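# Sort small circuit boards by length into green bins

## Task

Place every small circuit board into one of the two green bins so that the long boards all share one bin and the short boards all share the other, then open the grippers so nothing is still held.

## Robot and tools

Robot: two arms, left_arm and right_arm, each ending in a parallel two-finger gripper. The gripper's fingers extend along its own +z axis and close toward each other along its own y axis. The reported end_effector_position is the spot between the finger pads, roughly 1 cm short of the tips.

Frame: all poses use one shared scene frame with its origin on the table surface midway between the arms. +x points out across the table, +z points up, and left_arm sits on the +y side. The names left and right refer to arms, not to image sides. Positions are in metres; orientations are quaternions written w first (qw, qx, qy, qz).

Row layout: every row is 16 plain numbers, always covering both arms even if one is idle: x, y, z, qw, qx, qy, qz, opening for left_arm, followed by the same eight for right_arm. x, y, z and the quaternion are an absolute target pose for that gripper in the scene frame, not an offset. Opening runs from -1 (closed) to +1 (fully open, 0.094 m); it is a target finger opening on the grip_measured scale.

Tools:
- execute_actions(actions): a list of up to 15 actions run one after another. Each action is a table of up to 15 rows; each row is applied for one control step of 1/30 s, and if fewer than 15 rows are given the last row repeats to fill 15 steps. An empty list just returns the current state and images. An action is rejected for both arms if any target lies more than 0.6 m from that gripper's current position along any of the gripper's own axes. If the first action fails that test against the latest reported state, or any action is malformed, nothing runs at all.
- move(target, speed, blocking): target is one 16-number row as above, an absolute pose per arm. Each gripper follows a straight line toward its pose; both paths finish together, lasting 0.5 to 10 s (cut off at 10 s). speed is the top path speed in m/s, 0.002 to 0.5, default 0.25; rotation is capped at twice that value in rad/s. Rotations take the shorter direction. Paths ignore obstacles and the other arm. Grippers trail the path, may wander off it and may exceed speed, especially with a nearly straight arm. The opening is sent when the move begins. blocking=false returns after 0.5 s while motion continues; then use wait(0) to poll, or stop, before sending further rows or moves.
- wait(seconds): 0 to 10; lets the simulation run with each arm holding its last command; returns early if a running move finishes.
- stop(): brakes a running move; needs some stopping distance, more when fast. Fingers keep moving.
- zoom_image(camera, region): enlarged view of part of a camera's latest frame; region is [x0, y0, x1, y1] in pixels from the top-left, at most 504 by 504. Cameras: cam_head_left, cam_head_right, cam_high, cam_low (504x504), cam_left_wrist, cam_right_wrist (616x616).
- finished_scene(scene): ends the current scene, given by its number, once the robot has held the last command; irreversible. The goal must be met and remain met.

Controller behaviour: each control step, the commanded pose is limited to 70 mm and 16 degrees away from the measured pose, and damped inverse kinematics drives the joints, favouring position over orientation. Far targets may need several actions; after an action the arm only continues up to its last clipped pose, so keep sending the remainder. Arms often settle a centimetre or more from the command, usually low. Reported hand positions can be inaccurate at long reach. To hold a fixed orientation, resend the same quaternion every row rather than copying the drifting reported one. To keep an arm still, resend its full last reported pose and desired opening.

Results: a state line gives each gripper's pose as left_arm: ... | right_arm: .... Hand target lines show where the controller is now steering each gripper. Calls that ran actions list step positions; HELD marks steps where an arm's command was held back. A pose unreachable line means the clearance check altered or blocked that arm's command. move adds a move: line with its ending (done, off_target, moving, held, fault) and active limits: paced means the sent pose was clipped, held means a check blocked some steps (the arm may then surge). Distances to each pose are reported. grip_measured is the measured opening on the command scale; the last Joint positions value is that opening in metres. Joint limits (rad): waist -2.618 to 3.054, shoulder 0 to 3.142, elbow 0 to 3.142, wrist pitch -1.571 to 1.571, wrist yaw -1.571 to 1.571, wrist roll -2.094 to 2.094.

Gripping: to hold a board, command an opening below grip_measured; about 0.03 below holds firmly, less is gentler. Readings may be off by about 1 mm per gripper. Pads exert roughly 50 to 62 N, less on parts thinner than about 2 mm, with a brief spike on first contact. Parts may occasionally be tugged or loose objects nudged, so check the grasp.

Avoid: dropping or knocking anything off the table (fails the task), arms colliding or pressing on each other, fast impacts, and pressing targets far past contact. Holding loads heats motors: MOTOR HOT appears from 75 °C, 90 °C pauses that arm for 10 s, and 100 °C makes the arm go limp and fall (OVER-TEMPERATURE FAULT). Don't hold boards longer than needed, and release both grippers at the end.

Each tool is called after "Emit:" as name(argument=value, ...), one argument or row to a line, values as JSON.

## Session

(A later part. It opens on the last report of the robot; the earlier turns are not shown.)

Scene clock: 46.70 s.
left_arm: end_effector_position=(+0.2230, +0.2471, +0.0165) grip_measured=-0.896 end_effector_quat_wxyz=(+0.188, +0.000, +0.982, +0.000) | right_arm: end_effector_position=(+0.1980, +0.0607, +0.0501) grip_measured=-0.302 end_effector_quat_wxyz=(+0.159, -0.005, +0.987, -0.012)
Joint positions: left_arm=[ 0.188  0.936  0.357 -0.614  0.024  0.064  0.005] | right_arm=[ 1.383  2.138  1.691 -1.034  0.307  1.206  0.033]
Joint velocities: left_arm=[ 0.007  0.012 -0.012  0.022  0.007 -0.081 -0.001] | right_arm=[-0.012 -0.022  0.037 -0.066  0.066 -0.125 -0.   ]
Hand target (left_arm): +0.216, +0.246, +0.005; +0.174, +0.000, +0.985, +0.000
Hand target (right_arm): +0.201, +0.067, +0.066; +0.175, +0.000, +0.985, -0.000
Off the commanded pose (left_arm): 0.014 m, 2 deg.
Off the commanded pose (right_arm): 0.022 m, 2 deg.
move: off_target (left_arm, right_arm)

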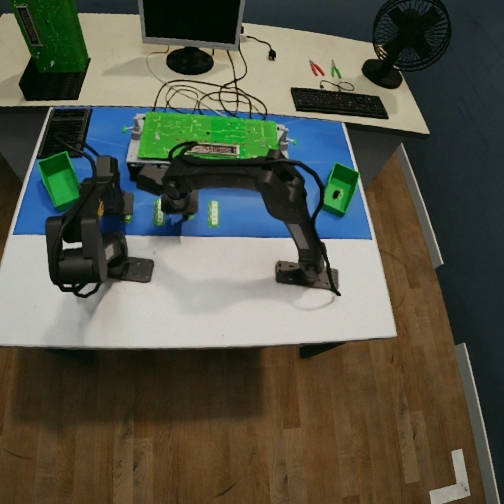

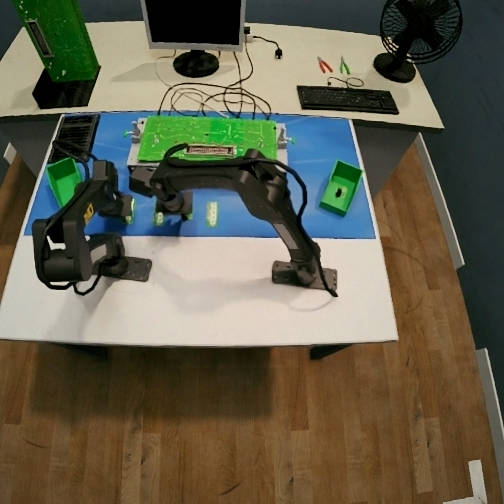

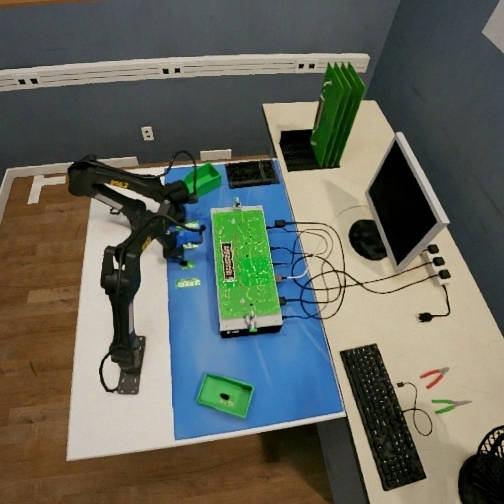

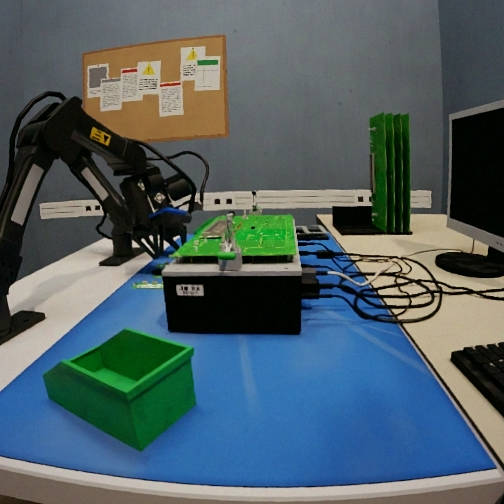

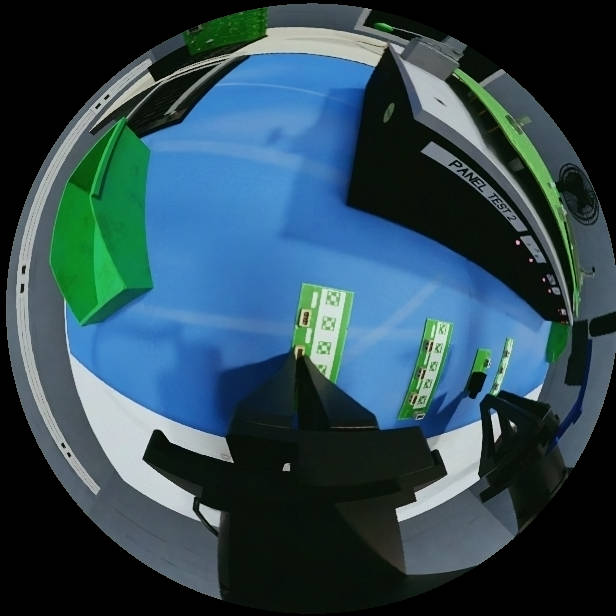

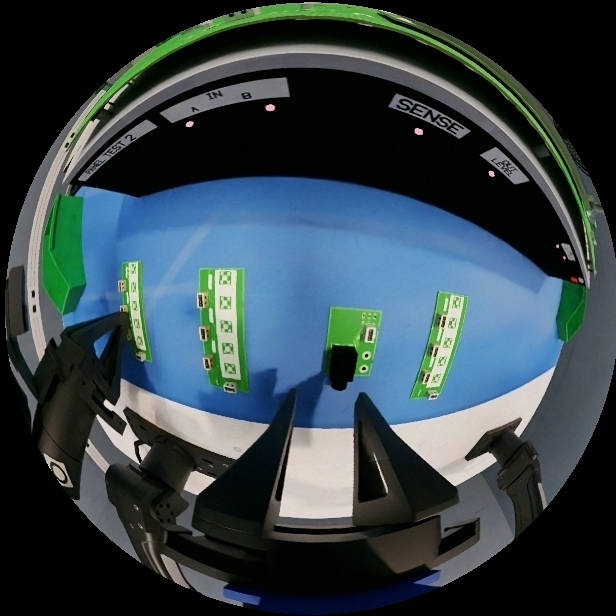

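Emit:
move(
  target=[0.222,0.246,0.006,0.1736,0,0.9848,0,-0.68, 0.205,0.052,0.05,0.1736,0,0.9848,0,-0.3],
  speed=0.05,
)

Emit:
move(
  target=[0.229,0.246,0.034,0.1736,0,0.9848,0,-0.68, 0.205,0.052,0.04,0.1736,0,0.9848,0,-0.3],
  speed=0.08,
)

Emit:
move(
  target=[0.229,0.246,0.005,0.1736,0,0.9848,0,-0.68, 0.205,0.052,0.028,0.1736,0,0.9848,0,-0.3],
  speed=0.05,
)

Emit:
zoom_image(
  camera="cam_left_wrist",
  region=[250, 290, 370, 400],
)

Emit:
zoom_image(
  camera="cam_right_wrist",
  region=[240, 290, 420, 450],
)

Emit:
zoom_image(
  camera="cam_right_wrist",
  region=[70, 255, 170, 365],
)

Scene clock: 49.33 s.
left_arm: end_effector_position=(+0.2238, +0.2474, +0.0149) grip_measured=-0.682 end_effector_quat_wxyz=(+0.186, +0.000, +0.983, +0.001) | right_arm: end_effector_position=(+0.1952, +0.0537, +0.0401) grip_measured=-0.302 end_effector_quat_wxyz=(+0.158, -0.006, +0.987, -0.011)
Joint positions: left_arm=[ 0.188  0.95   0.357 -0.604  0.023  0.064  0.015] | right_arm=[ 1.383  2.118  1.618 -0.981  0.305  1.204  0.033]
Joint velocities: left_arm=[-0.002  0.002 -0.002  0.007  0.007  0.051  0.001] | right_arm=[-0.012  0.007 -0.002  0.066 -0.007  0.007 -0.   ]
Hand target (left_arm): +0.221, +0.246, +0.007; +0.174, +0.000, +0.985, -0.000
Hand target (right_arm): +0.205, +0.052, +0.050; +0.174, +0.000, +0.985, -0.001
Off the commanded pose (left_arm): 0.009 m, 1 deg.
Off the commanded pose (right_arm): 0.014 m, 2 deg.
move: off_target (right_arm)

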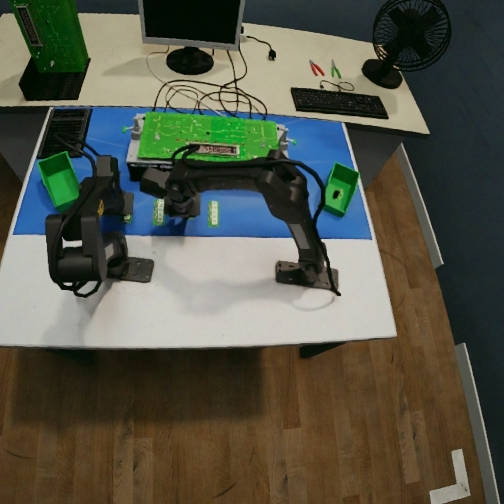

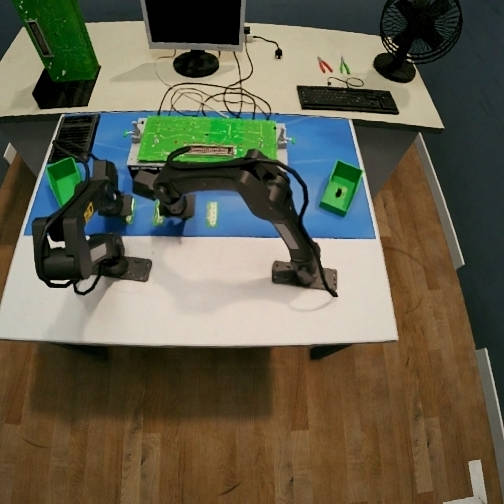

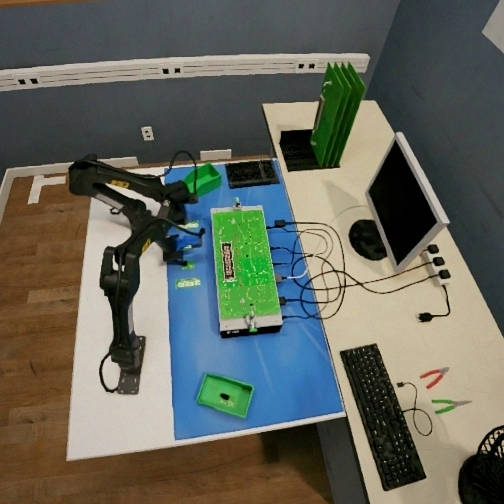

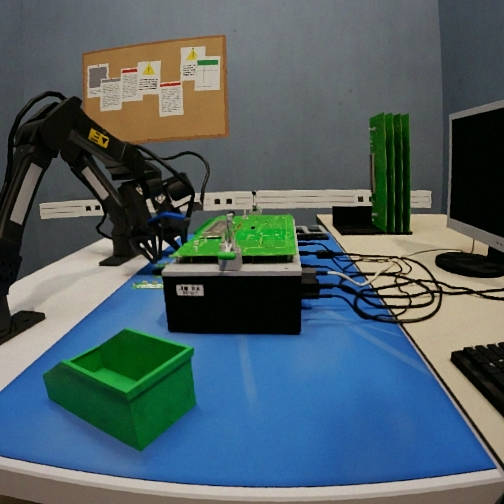

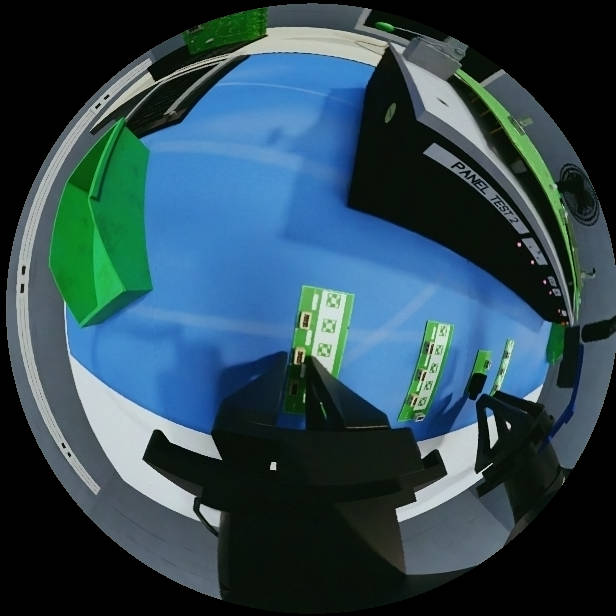

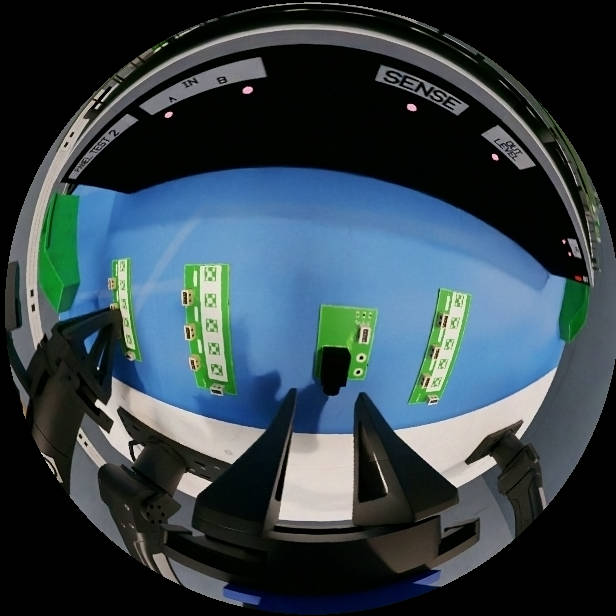

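Scene clock: 50.30 s.
left_arm: end_effector_position=(+0.2272, +0.2468, +0.0297) grip_measured=-0.682 end_effector_quat_wxyz=(+0.178, +0.001, +0.984, -0.000) | right_arm: end_effector_position=(+0.1952, +0.0547, +0.0340) grip_measured=-0.302 end_effector_quat_wxyz=(+0.159, -0.005, +0.987, -0.006)
Joint positions: left_arm=[ 0.184  0.962  0.43  -0.682  0.023  0.061  0.015] | right_arm=[ 1.383  2.118  1.592 -0.944  0.304  1.203  0.033]
Joint velocities: left_arm=[ 0.007 -0.002 -0.002 -0.022  0.022  0.022  0.001] | right_arm=[-0.002 -0.012 -0.002 -0.022  0.007 -0.007 -0.   ]
Hand target (left_arm): +0.229, +0.246, +0.034; +0.174, +0.000, +0.985, -0.000
Hand target (right_arm): +0.205, +0.052, +0.040; +0.174, +0.000, +0.985, -0.001
Off the commanded pose (left_arm): 0.005 m, 0 deg.
Off the commanded pose (right_arm): 0.012 m, 2 deg.
move: off_target (right_arm)

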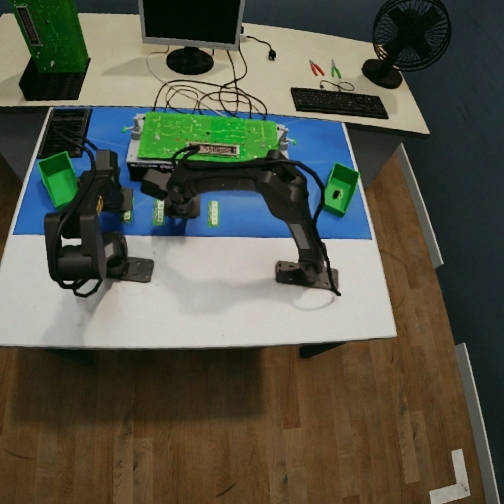

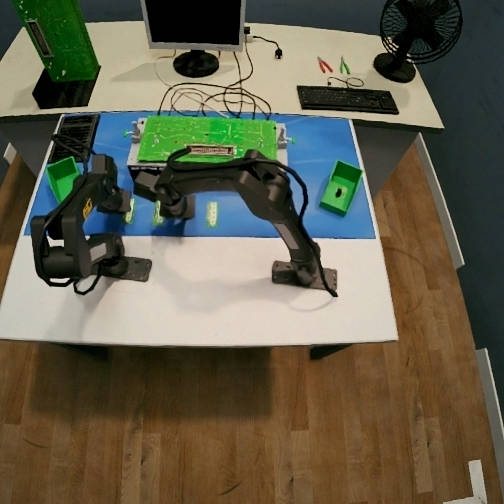

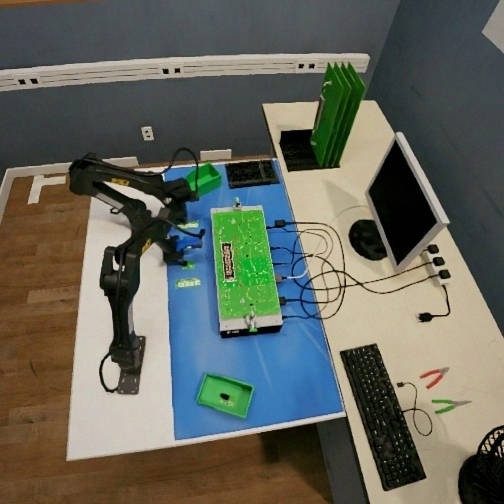

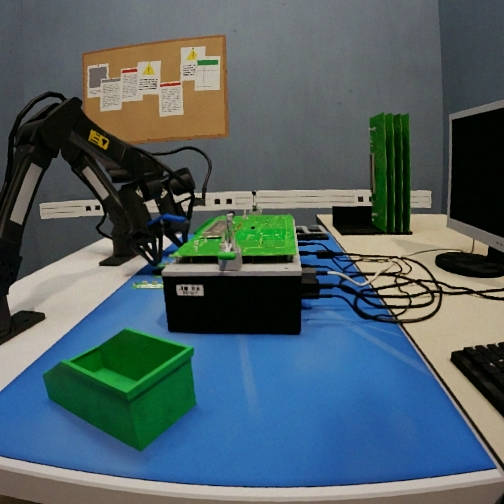

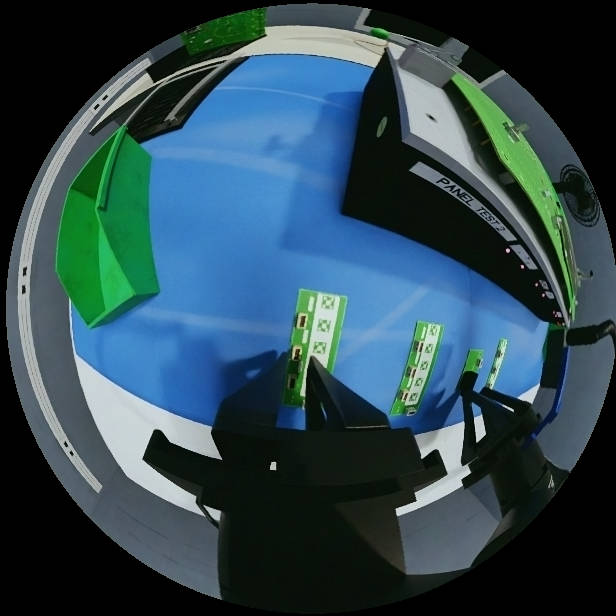

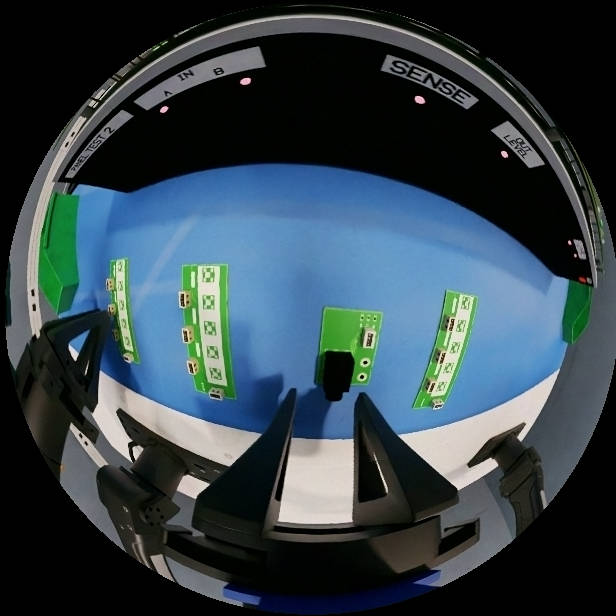

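Scene clock: 51.37 s.
left_arm: end_effector_position=(+0.2364, +0.2474, +0.0169) grip_measured=-0.682 end_effector_quat_wxyz=(+0.188, +0.001, +0.982, +0.000) | right_arm: end_effector_position=(+0.1956, +0.0557, +0.0275) grip_measured=-0.302 end_effector_quat_wxyz=(+0.161, -0.004, +0.987, +0.000)
Joint positions: left_arm=[ 0.184  1.019  0.39  -0.565  0.023  0.061  0.015] | right_arm=[ 1.383  2.118  1.564 -0.903  0.304  1.203  0.033]
Joint velocities: left_arm=[-0.012  0.007  0.002  0.022  0.022 -0.051  0.001] | right_arm=[-0.002 -0.002 -0.007 -0.037  0.081  0.007  0.   ]
Hand target (left_arm): +0.229, +0.246, +0.006; +0.173, -0.000, +0.985, -0.000
Hand target (right_arm): +0.205, +0.052, +0.028; +0.173, +0.000, +0.985, -0.001
Off the commanded pose (left_arm): 0.014 m, 2 deg.
Off the commanded pose (right_arm): 0.010 m, 2 deg.
move: off_target (left_arm)

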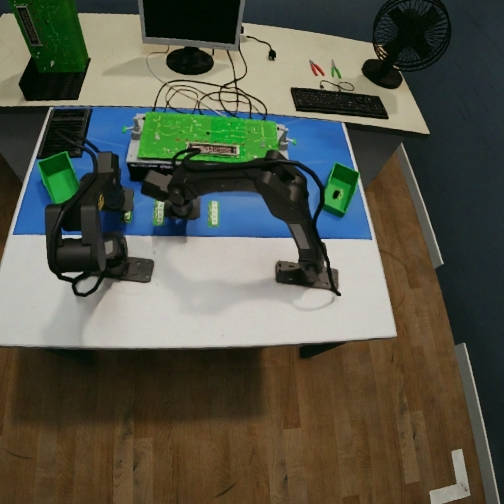

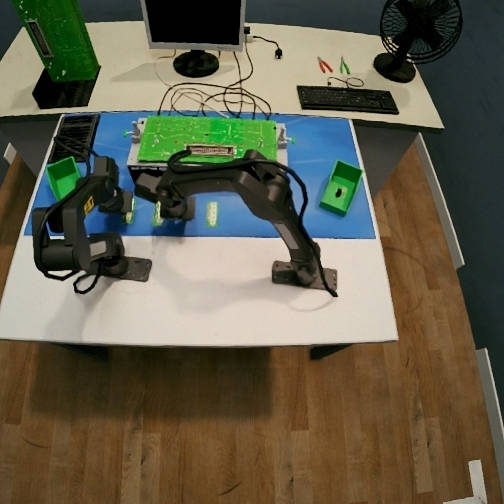

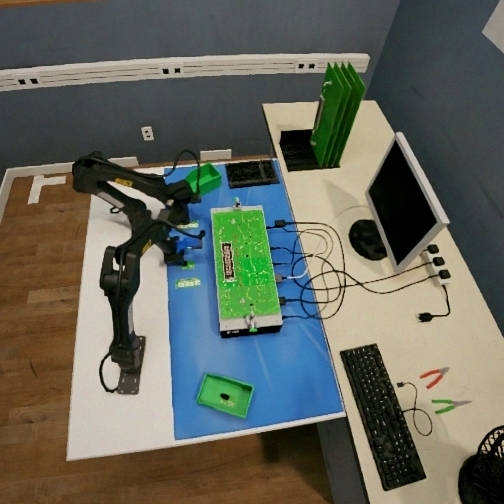

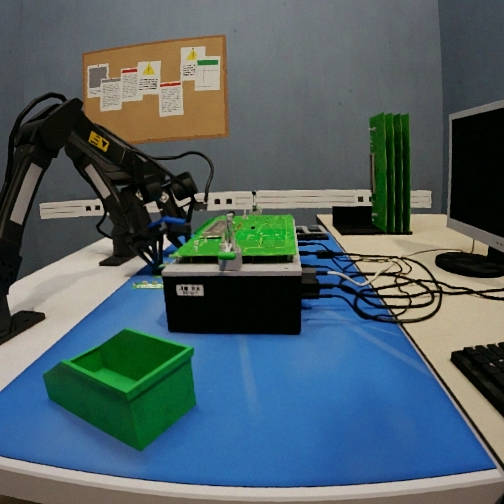

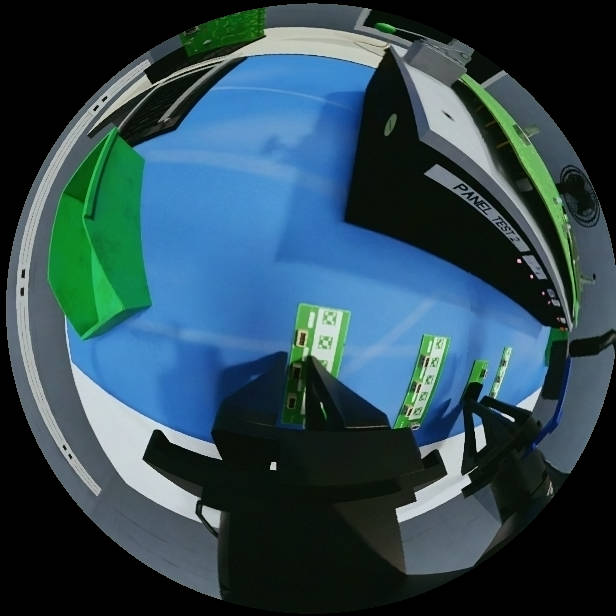

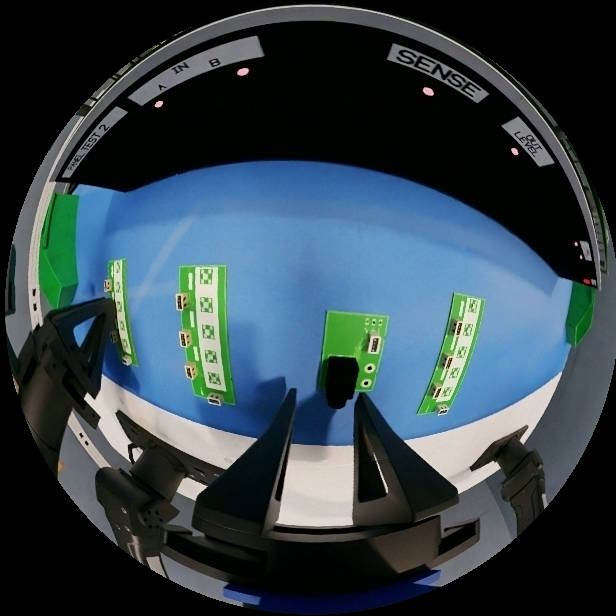

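Region (250, 290, 370, 400) of cam_left_wrist's 616x616 image, scaled by 4.200, with more detail than that image has; it fills the top 462 rows of this view, and the rest is white.

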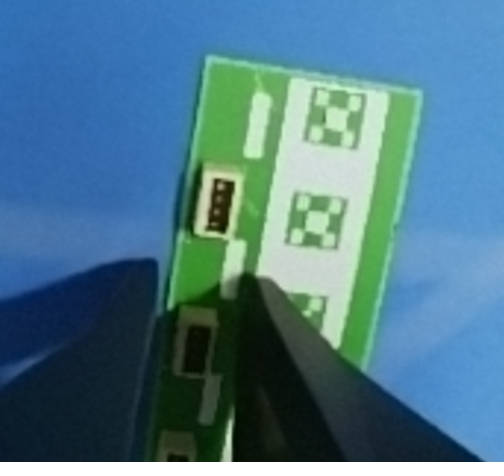

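Region (240, 290, 420, 450) of cam_right_wrist's 616x616 image, scaled by 2.800, with more detail than that image has.

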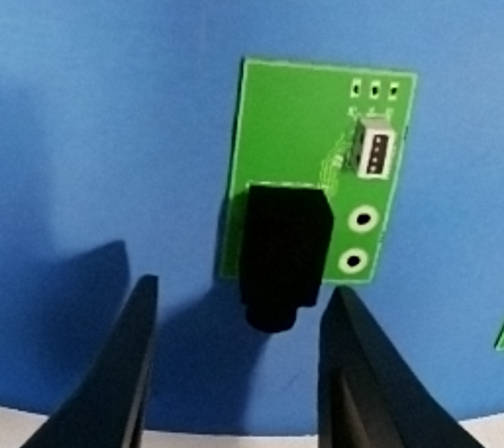

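Region (70, 255, 170, 365) of cam_right_wrist's 616x616 image, scaled by 4.582, with more detail than that image has; it fills the left 458 columns of this view, and the rest is white.

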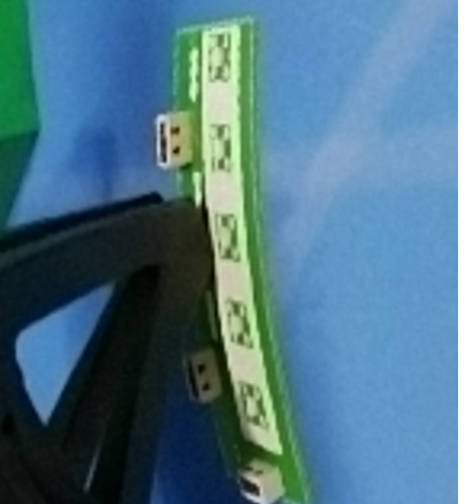

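Emit:
move(
  target=[0.229,0.246,0.001,0.1736,0,0.9848,0,-0.68, 0.206,0.044,0.033,0.1736,0,0.9848,0,-0.25],
  speed=0.03,
)

Emit:
move(
  target=[0.229,0.246,0.001,0.1736,0,0.9848,0,-0.9, 0.216,0.044,0.033,0.1736,0,0.9848,0,-0.25],
  speed=0.03,
)

Emit:
zoom_image(
  camera="cam_left_wrist",
  region=[250, 290, 370, 400],
)

Emit:
zoom_image(
  camera="cam_right_wrist",
  region=[240, 290, 420, 450],
)

Scene clock: 52.83 s.
left_arm: end_effector_position=(+0.2387, +0.2475, +0.0161) grip_measured=-0.682 end_effector_quat_wxyz=(+0.194, +0.001, +0.981, +0.001) | right_arm: end_effector_position=(+0.1981, +0.0448, +0.0200) grip_measured=-0.252 end_effector_quat_wxyz=(+0.156, -0.003, +0.988, -0.013)
Joint positions: left_arm=[ 0.184  1.02   0.383 -0.543  0.023  0.061  0.015] | right_arm=[ 1.369  2.118  1.535 -0.901  0.302  1.194  0.035]
Joint velocities: left_arm=[ 0.007 -0.007  0.007 -0.066 -0.007  0.022  0.   ] | right_arm=[ 0.017 -0.002 -0.007  0.037 -0.051 -0.081 -0.001]
Hand target (left_arm): +0.228, +0.246, +0.002; +0.174, +0.000, +0.985, +0.000
Hand target (right_arm): +0.206, +0.044, +0.033; +0.173, +0.000, +0.985, -0.001
Off the commanded pose (left_arm): 0.018 m, 2 deg.
Off the commanded pose (right_arm): 0.015 m, 3 deg.
move: off_target (left_arm, right_arm)

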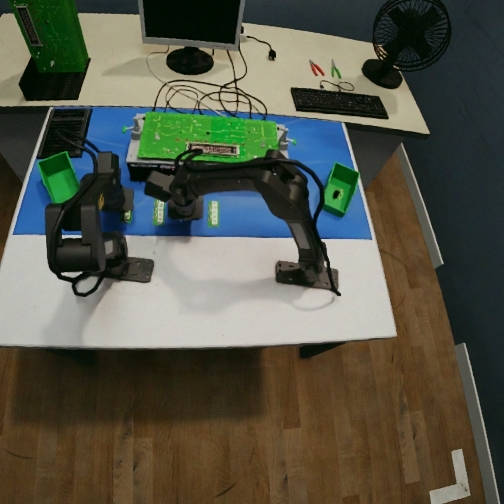

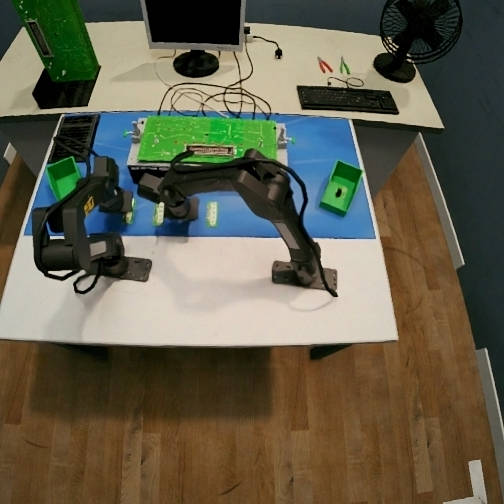

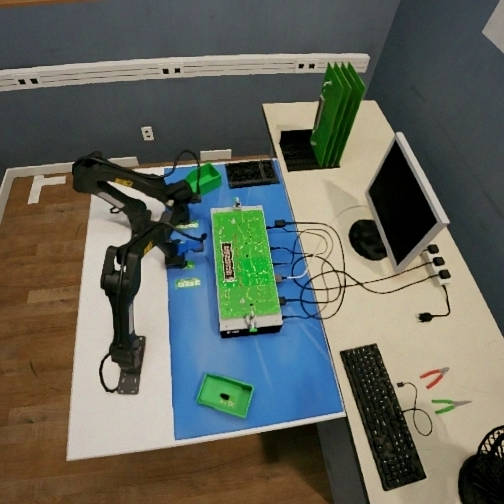

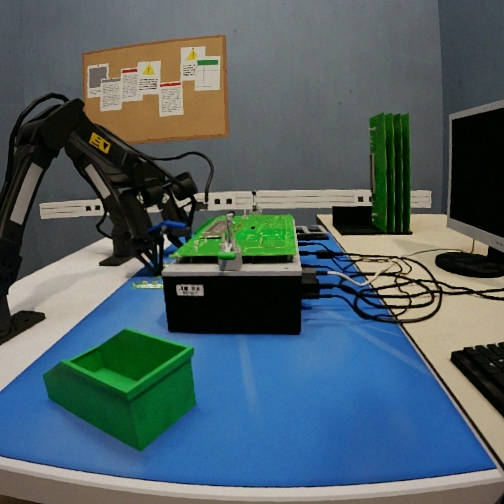

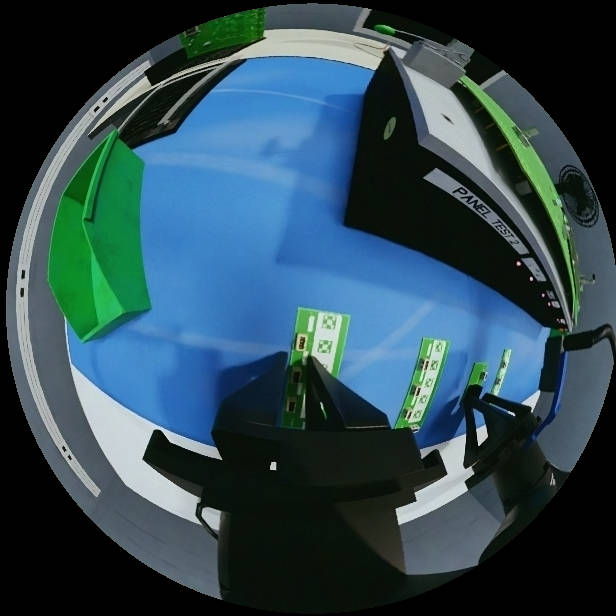

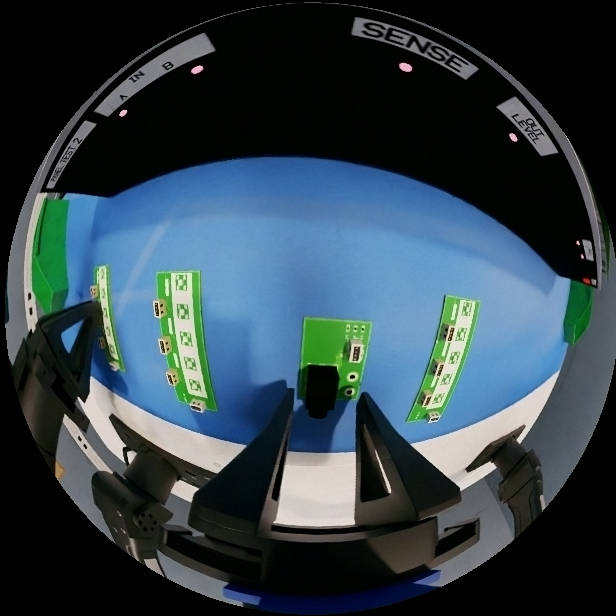

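Scene clock: 53.80 s.
left_arm: end_effector_position=(+0.2398, +0.2471, +0.0165) grip_measured=-0.895 end_effector_quat_wxyz=(+0.196, +0.001, +0.981, -0.000) | right_arm: end_effector_position=(+0.2059, +0.0407, +0.0199) grip_measured=-0.252 end_effector_quat_wxyz=(+0.155, -0.004, +0.988, -0.016)
Joint positions: left_arm=[ 0.184  1.02   0.383 -0.539  0.026  0.061  0.005] | right_arm=[ 1.346  2.118  1.535 -0.9    0.3    1.171  0.035]
Joint velocities: left_arm=[-0.012  0.007 -0.027 -0.007  0.037 -0.007  0.001] | right_arm=[ 0.002 -0.007 -0.007  0.037 -0.081 -0.037 -0.001]
Hand target (left_arm): +0.228, +0.246, +0.002; +0.174, +0.000, +0.985, +0.000
Hand target (right_arm): +0.216, +0.044, +0.033; +0.174, +0.000, +0.985, -0.001
Off the commanded pose (left_arm): 0.019 m, 3 deg.
Off the commanded pose (right_arm): 0.017 m, 3 deg.
move: off_target (left_arm, right_arm)

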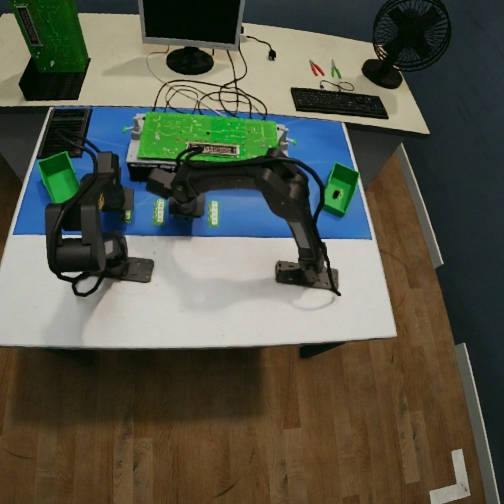

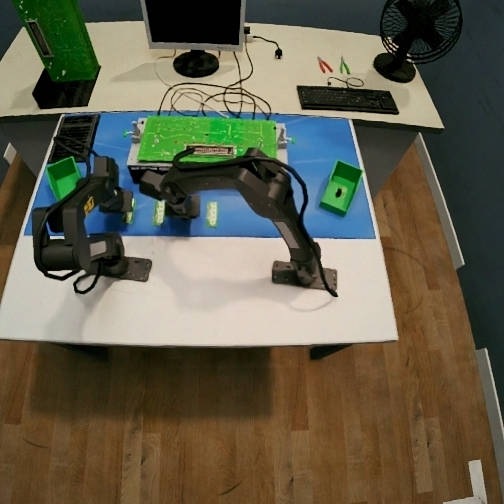

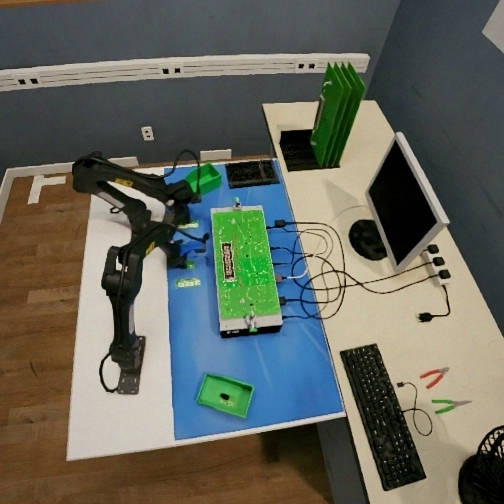

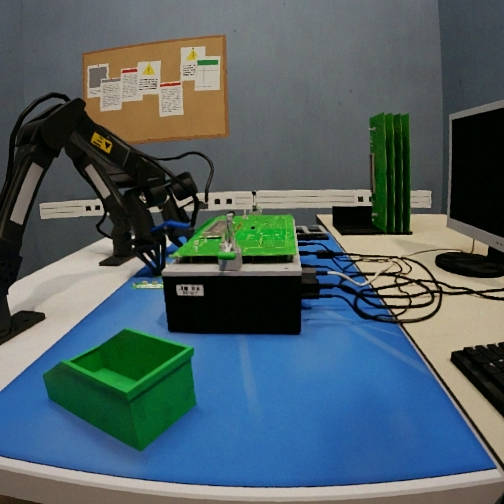

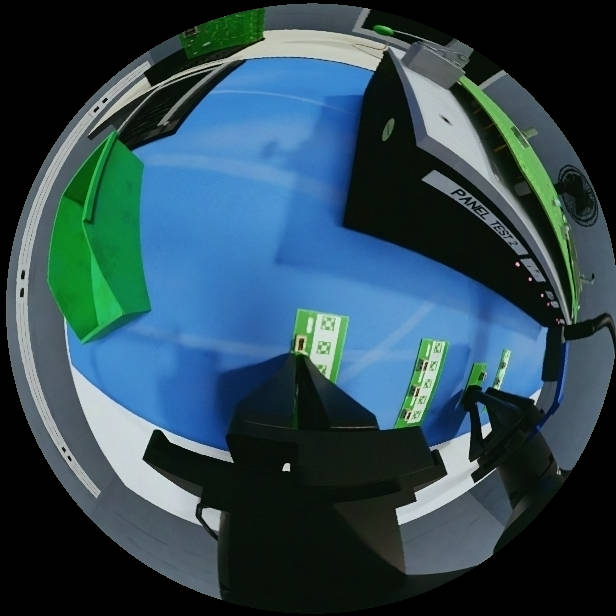

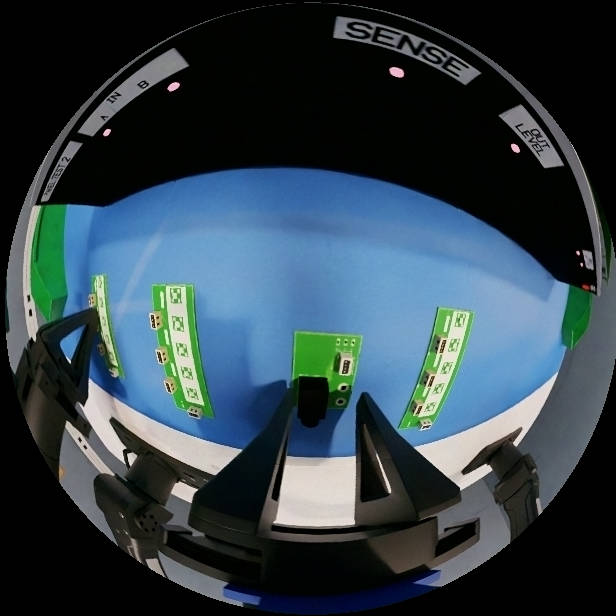

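Region (250, 290, 370, 400) of cam_left_wrist's 616x616 image, scaled by 4.200, with more detail than that image has; it fills the top 462 rows of this view, and the rest is white.

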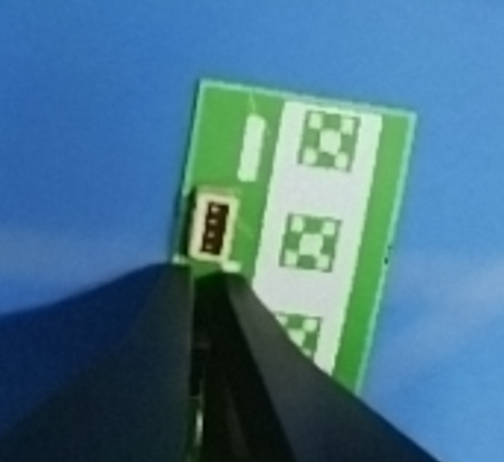

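Region (240, 290, 420, 450) of cam_right_wrist's 616x616 image, scaled by 2.800, with more detail than that image has.

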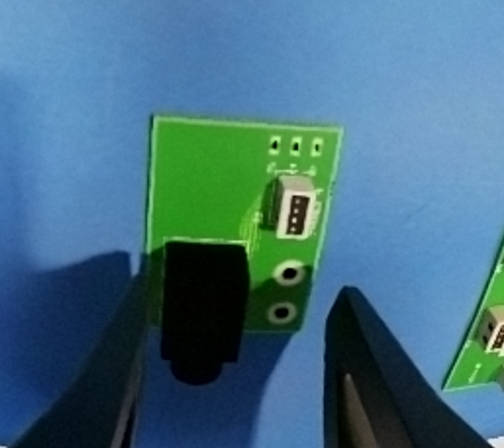

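Emit:
move(
  target=[0.232,0.246,0.006,0.1736,0,0.9848,0,-0.96, 0.214,0.052,0.031,0.1736,0,0.9848,0,-0.25],
  speed=0.03,
)

Emit:
zoom_image(
  camera="cam_right_wrist",
  region=[240, 290, 420, 450],
)

Emit:
zoom_image(
  camera="cam_right_wrist",
  region=[60, 265, 160, 385],
)

Scene clock: 55.23 s.
left_arm: end_effector_position=(+0.2398, +0.2471, +0.0165) grip_measured=-0.947 end_effector_quat_wxyz=(+0.196, +0.001, +0.981, -0.000) | right_arm: end_effector_position=(+0.2060, +0.0407, +0.0200) grip_measured=-0.252 end_effector_quat_wxyz=(+0.155, -0.005, +0.988, -0.016)
Joint positions: left_arm=[ 0.184  1.02   0.383 -0.539  0.026  0.06   0.002] | right_arm=[ 1.346  2.118  1.535 -0.9    0.301  1.169  0.035]
Joint velocities: left_arm=[-0.002 -0.017 -0.017 -0.066  0.037 -0.037 -0.001] | right_arm=[-0.002 -0.002 -0.002 -0.037 -0.022 -0.007 -0.   ]
Hand target (left_arm): +0.232, +0.246, +0.007; +0.174, +0.000, +0.985, +0.000
Hand target (right_arm): +0.214, +0.052, +0.031; +0.174, +0.000, +0.985, +0.000
Off the commanded pose (left_arm): 0.013 m, 3 deg.
Off the commanded pose (right_arm): 0.018 m, 3 deg.
move: off_target (left_arm, right_arm)

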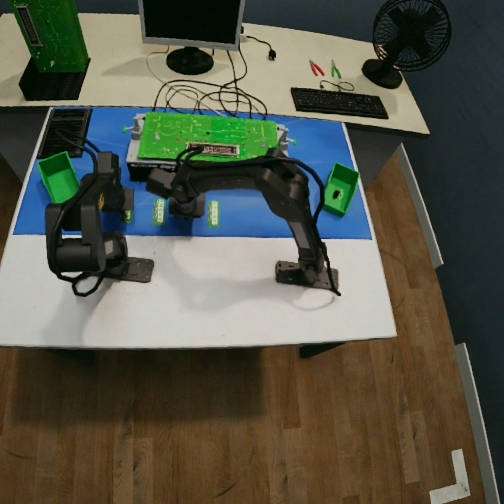

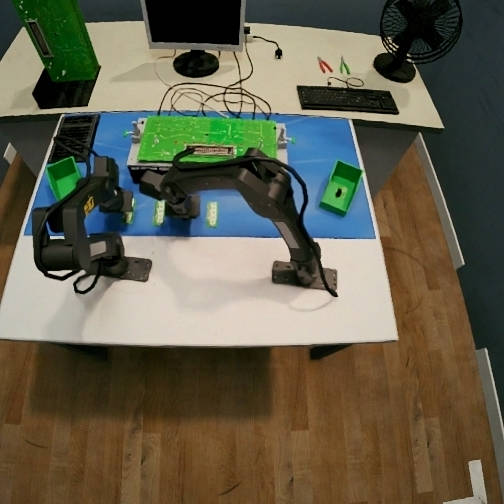

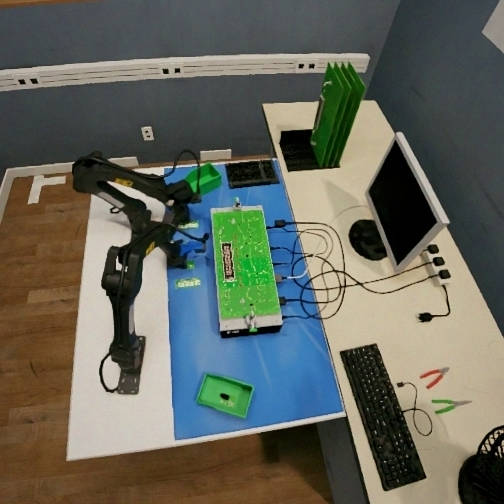

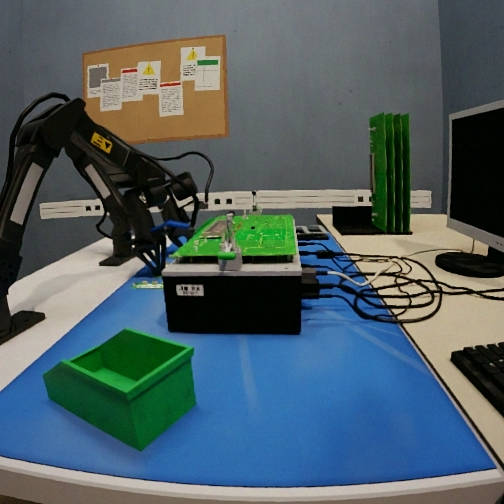

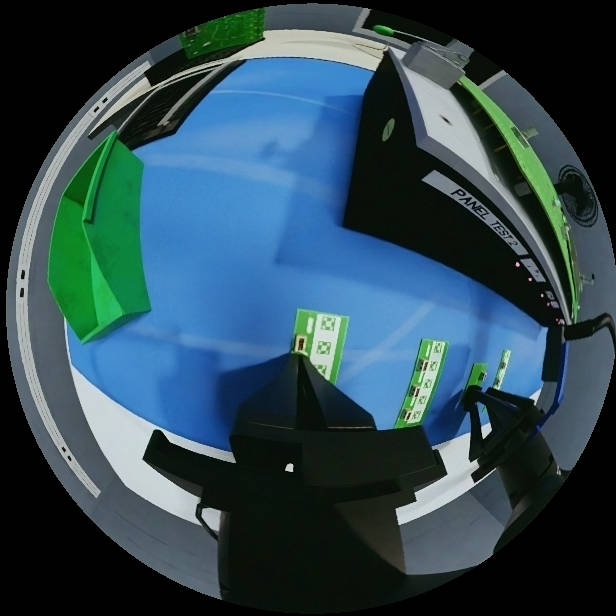

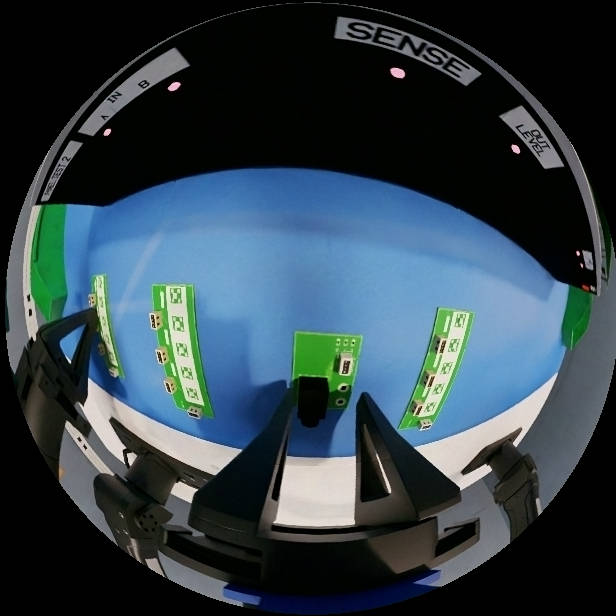

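Region (240, 290, 420, 450) of cam_right_wrist's 616x616 image, scaled by 2.800, with more detail than that image has.

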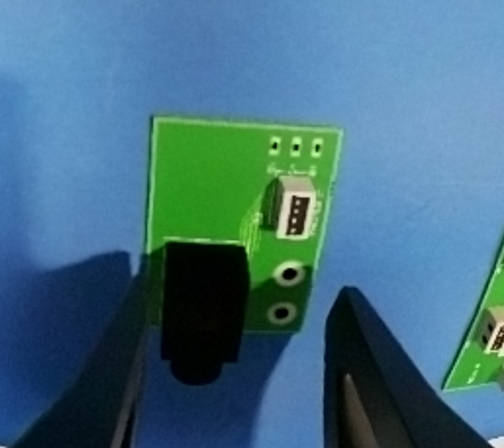

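Region (60, 265, 160, 385) of cam_right_wrist's 616x616 image, scaled by 4.200, with more detail than that image has.

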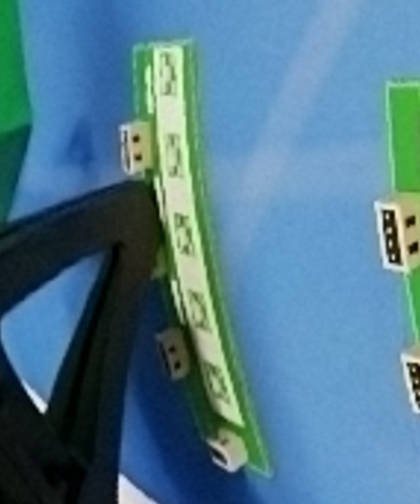

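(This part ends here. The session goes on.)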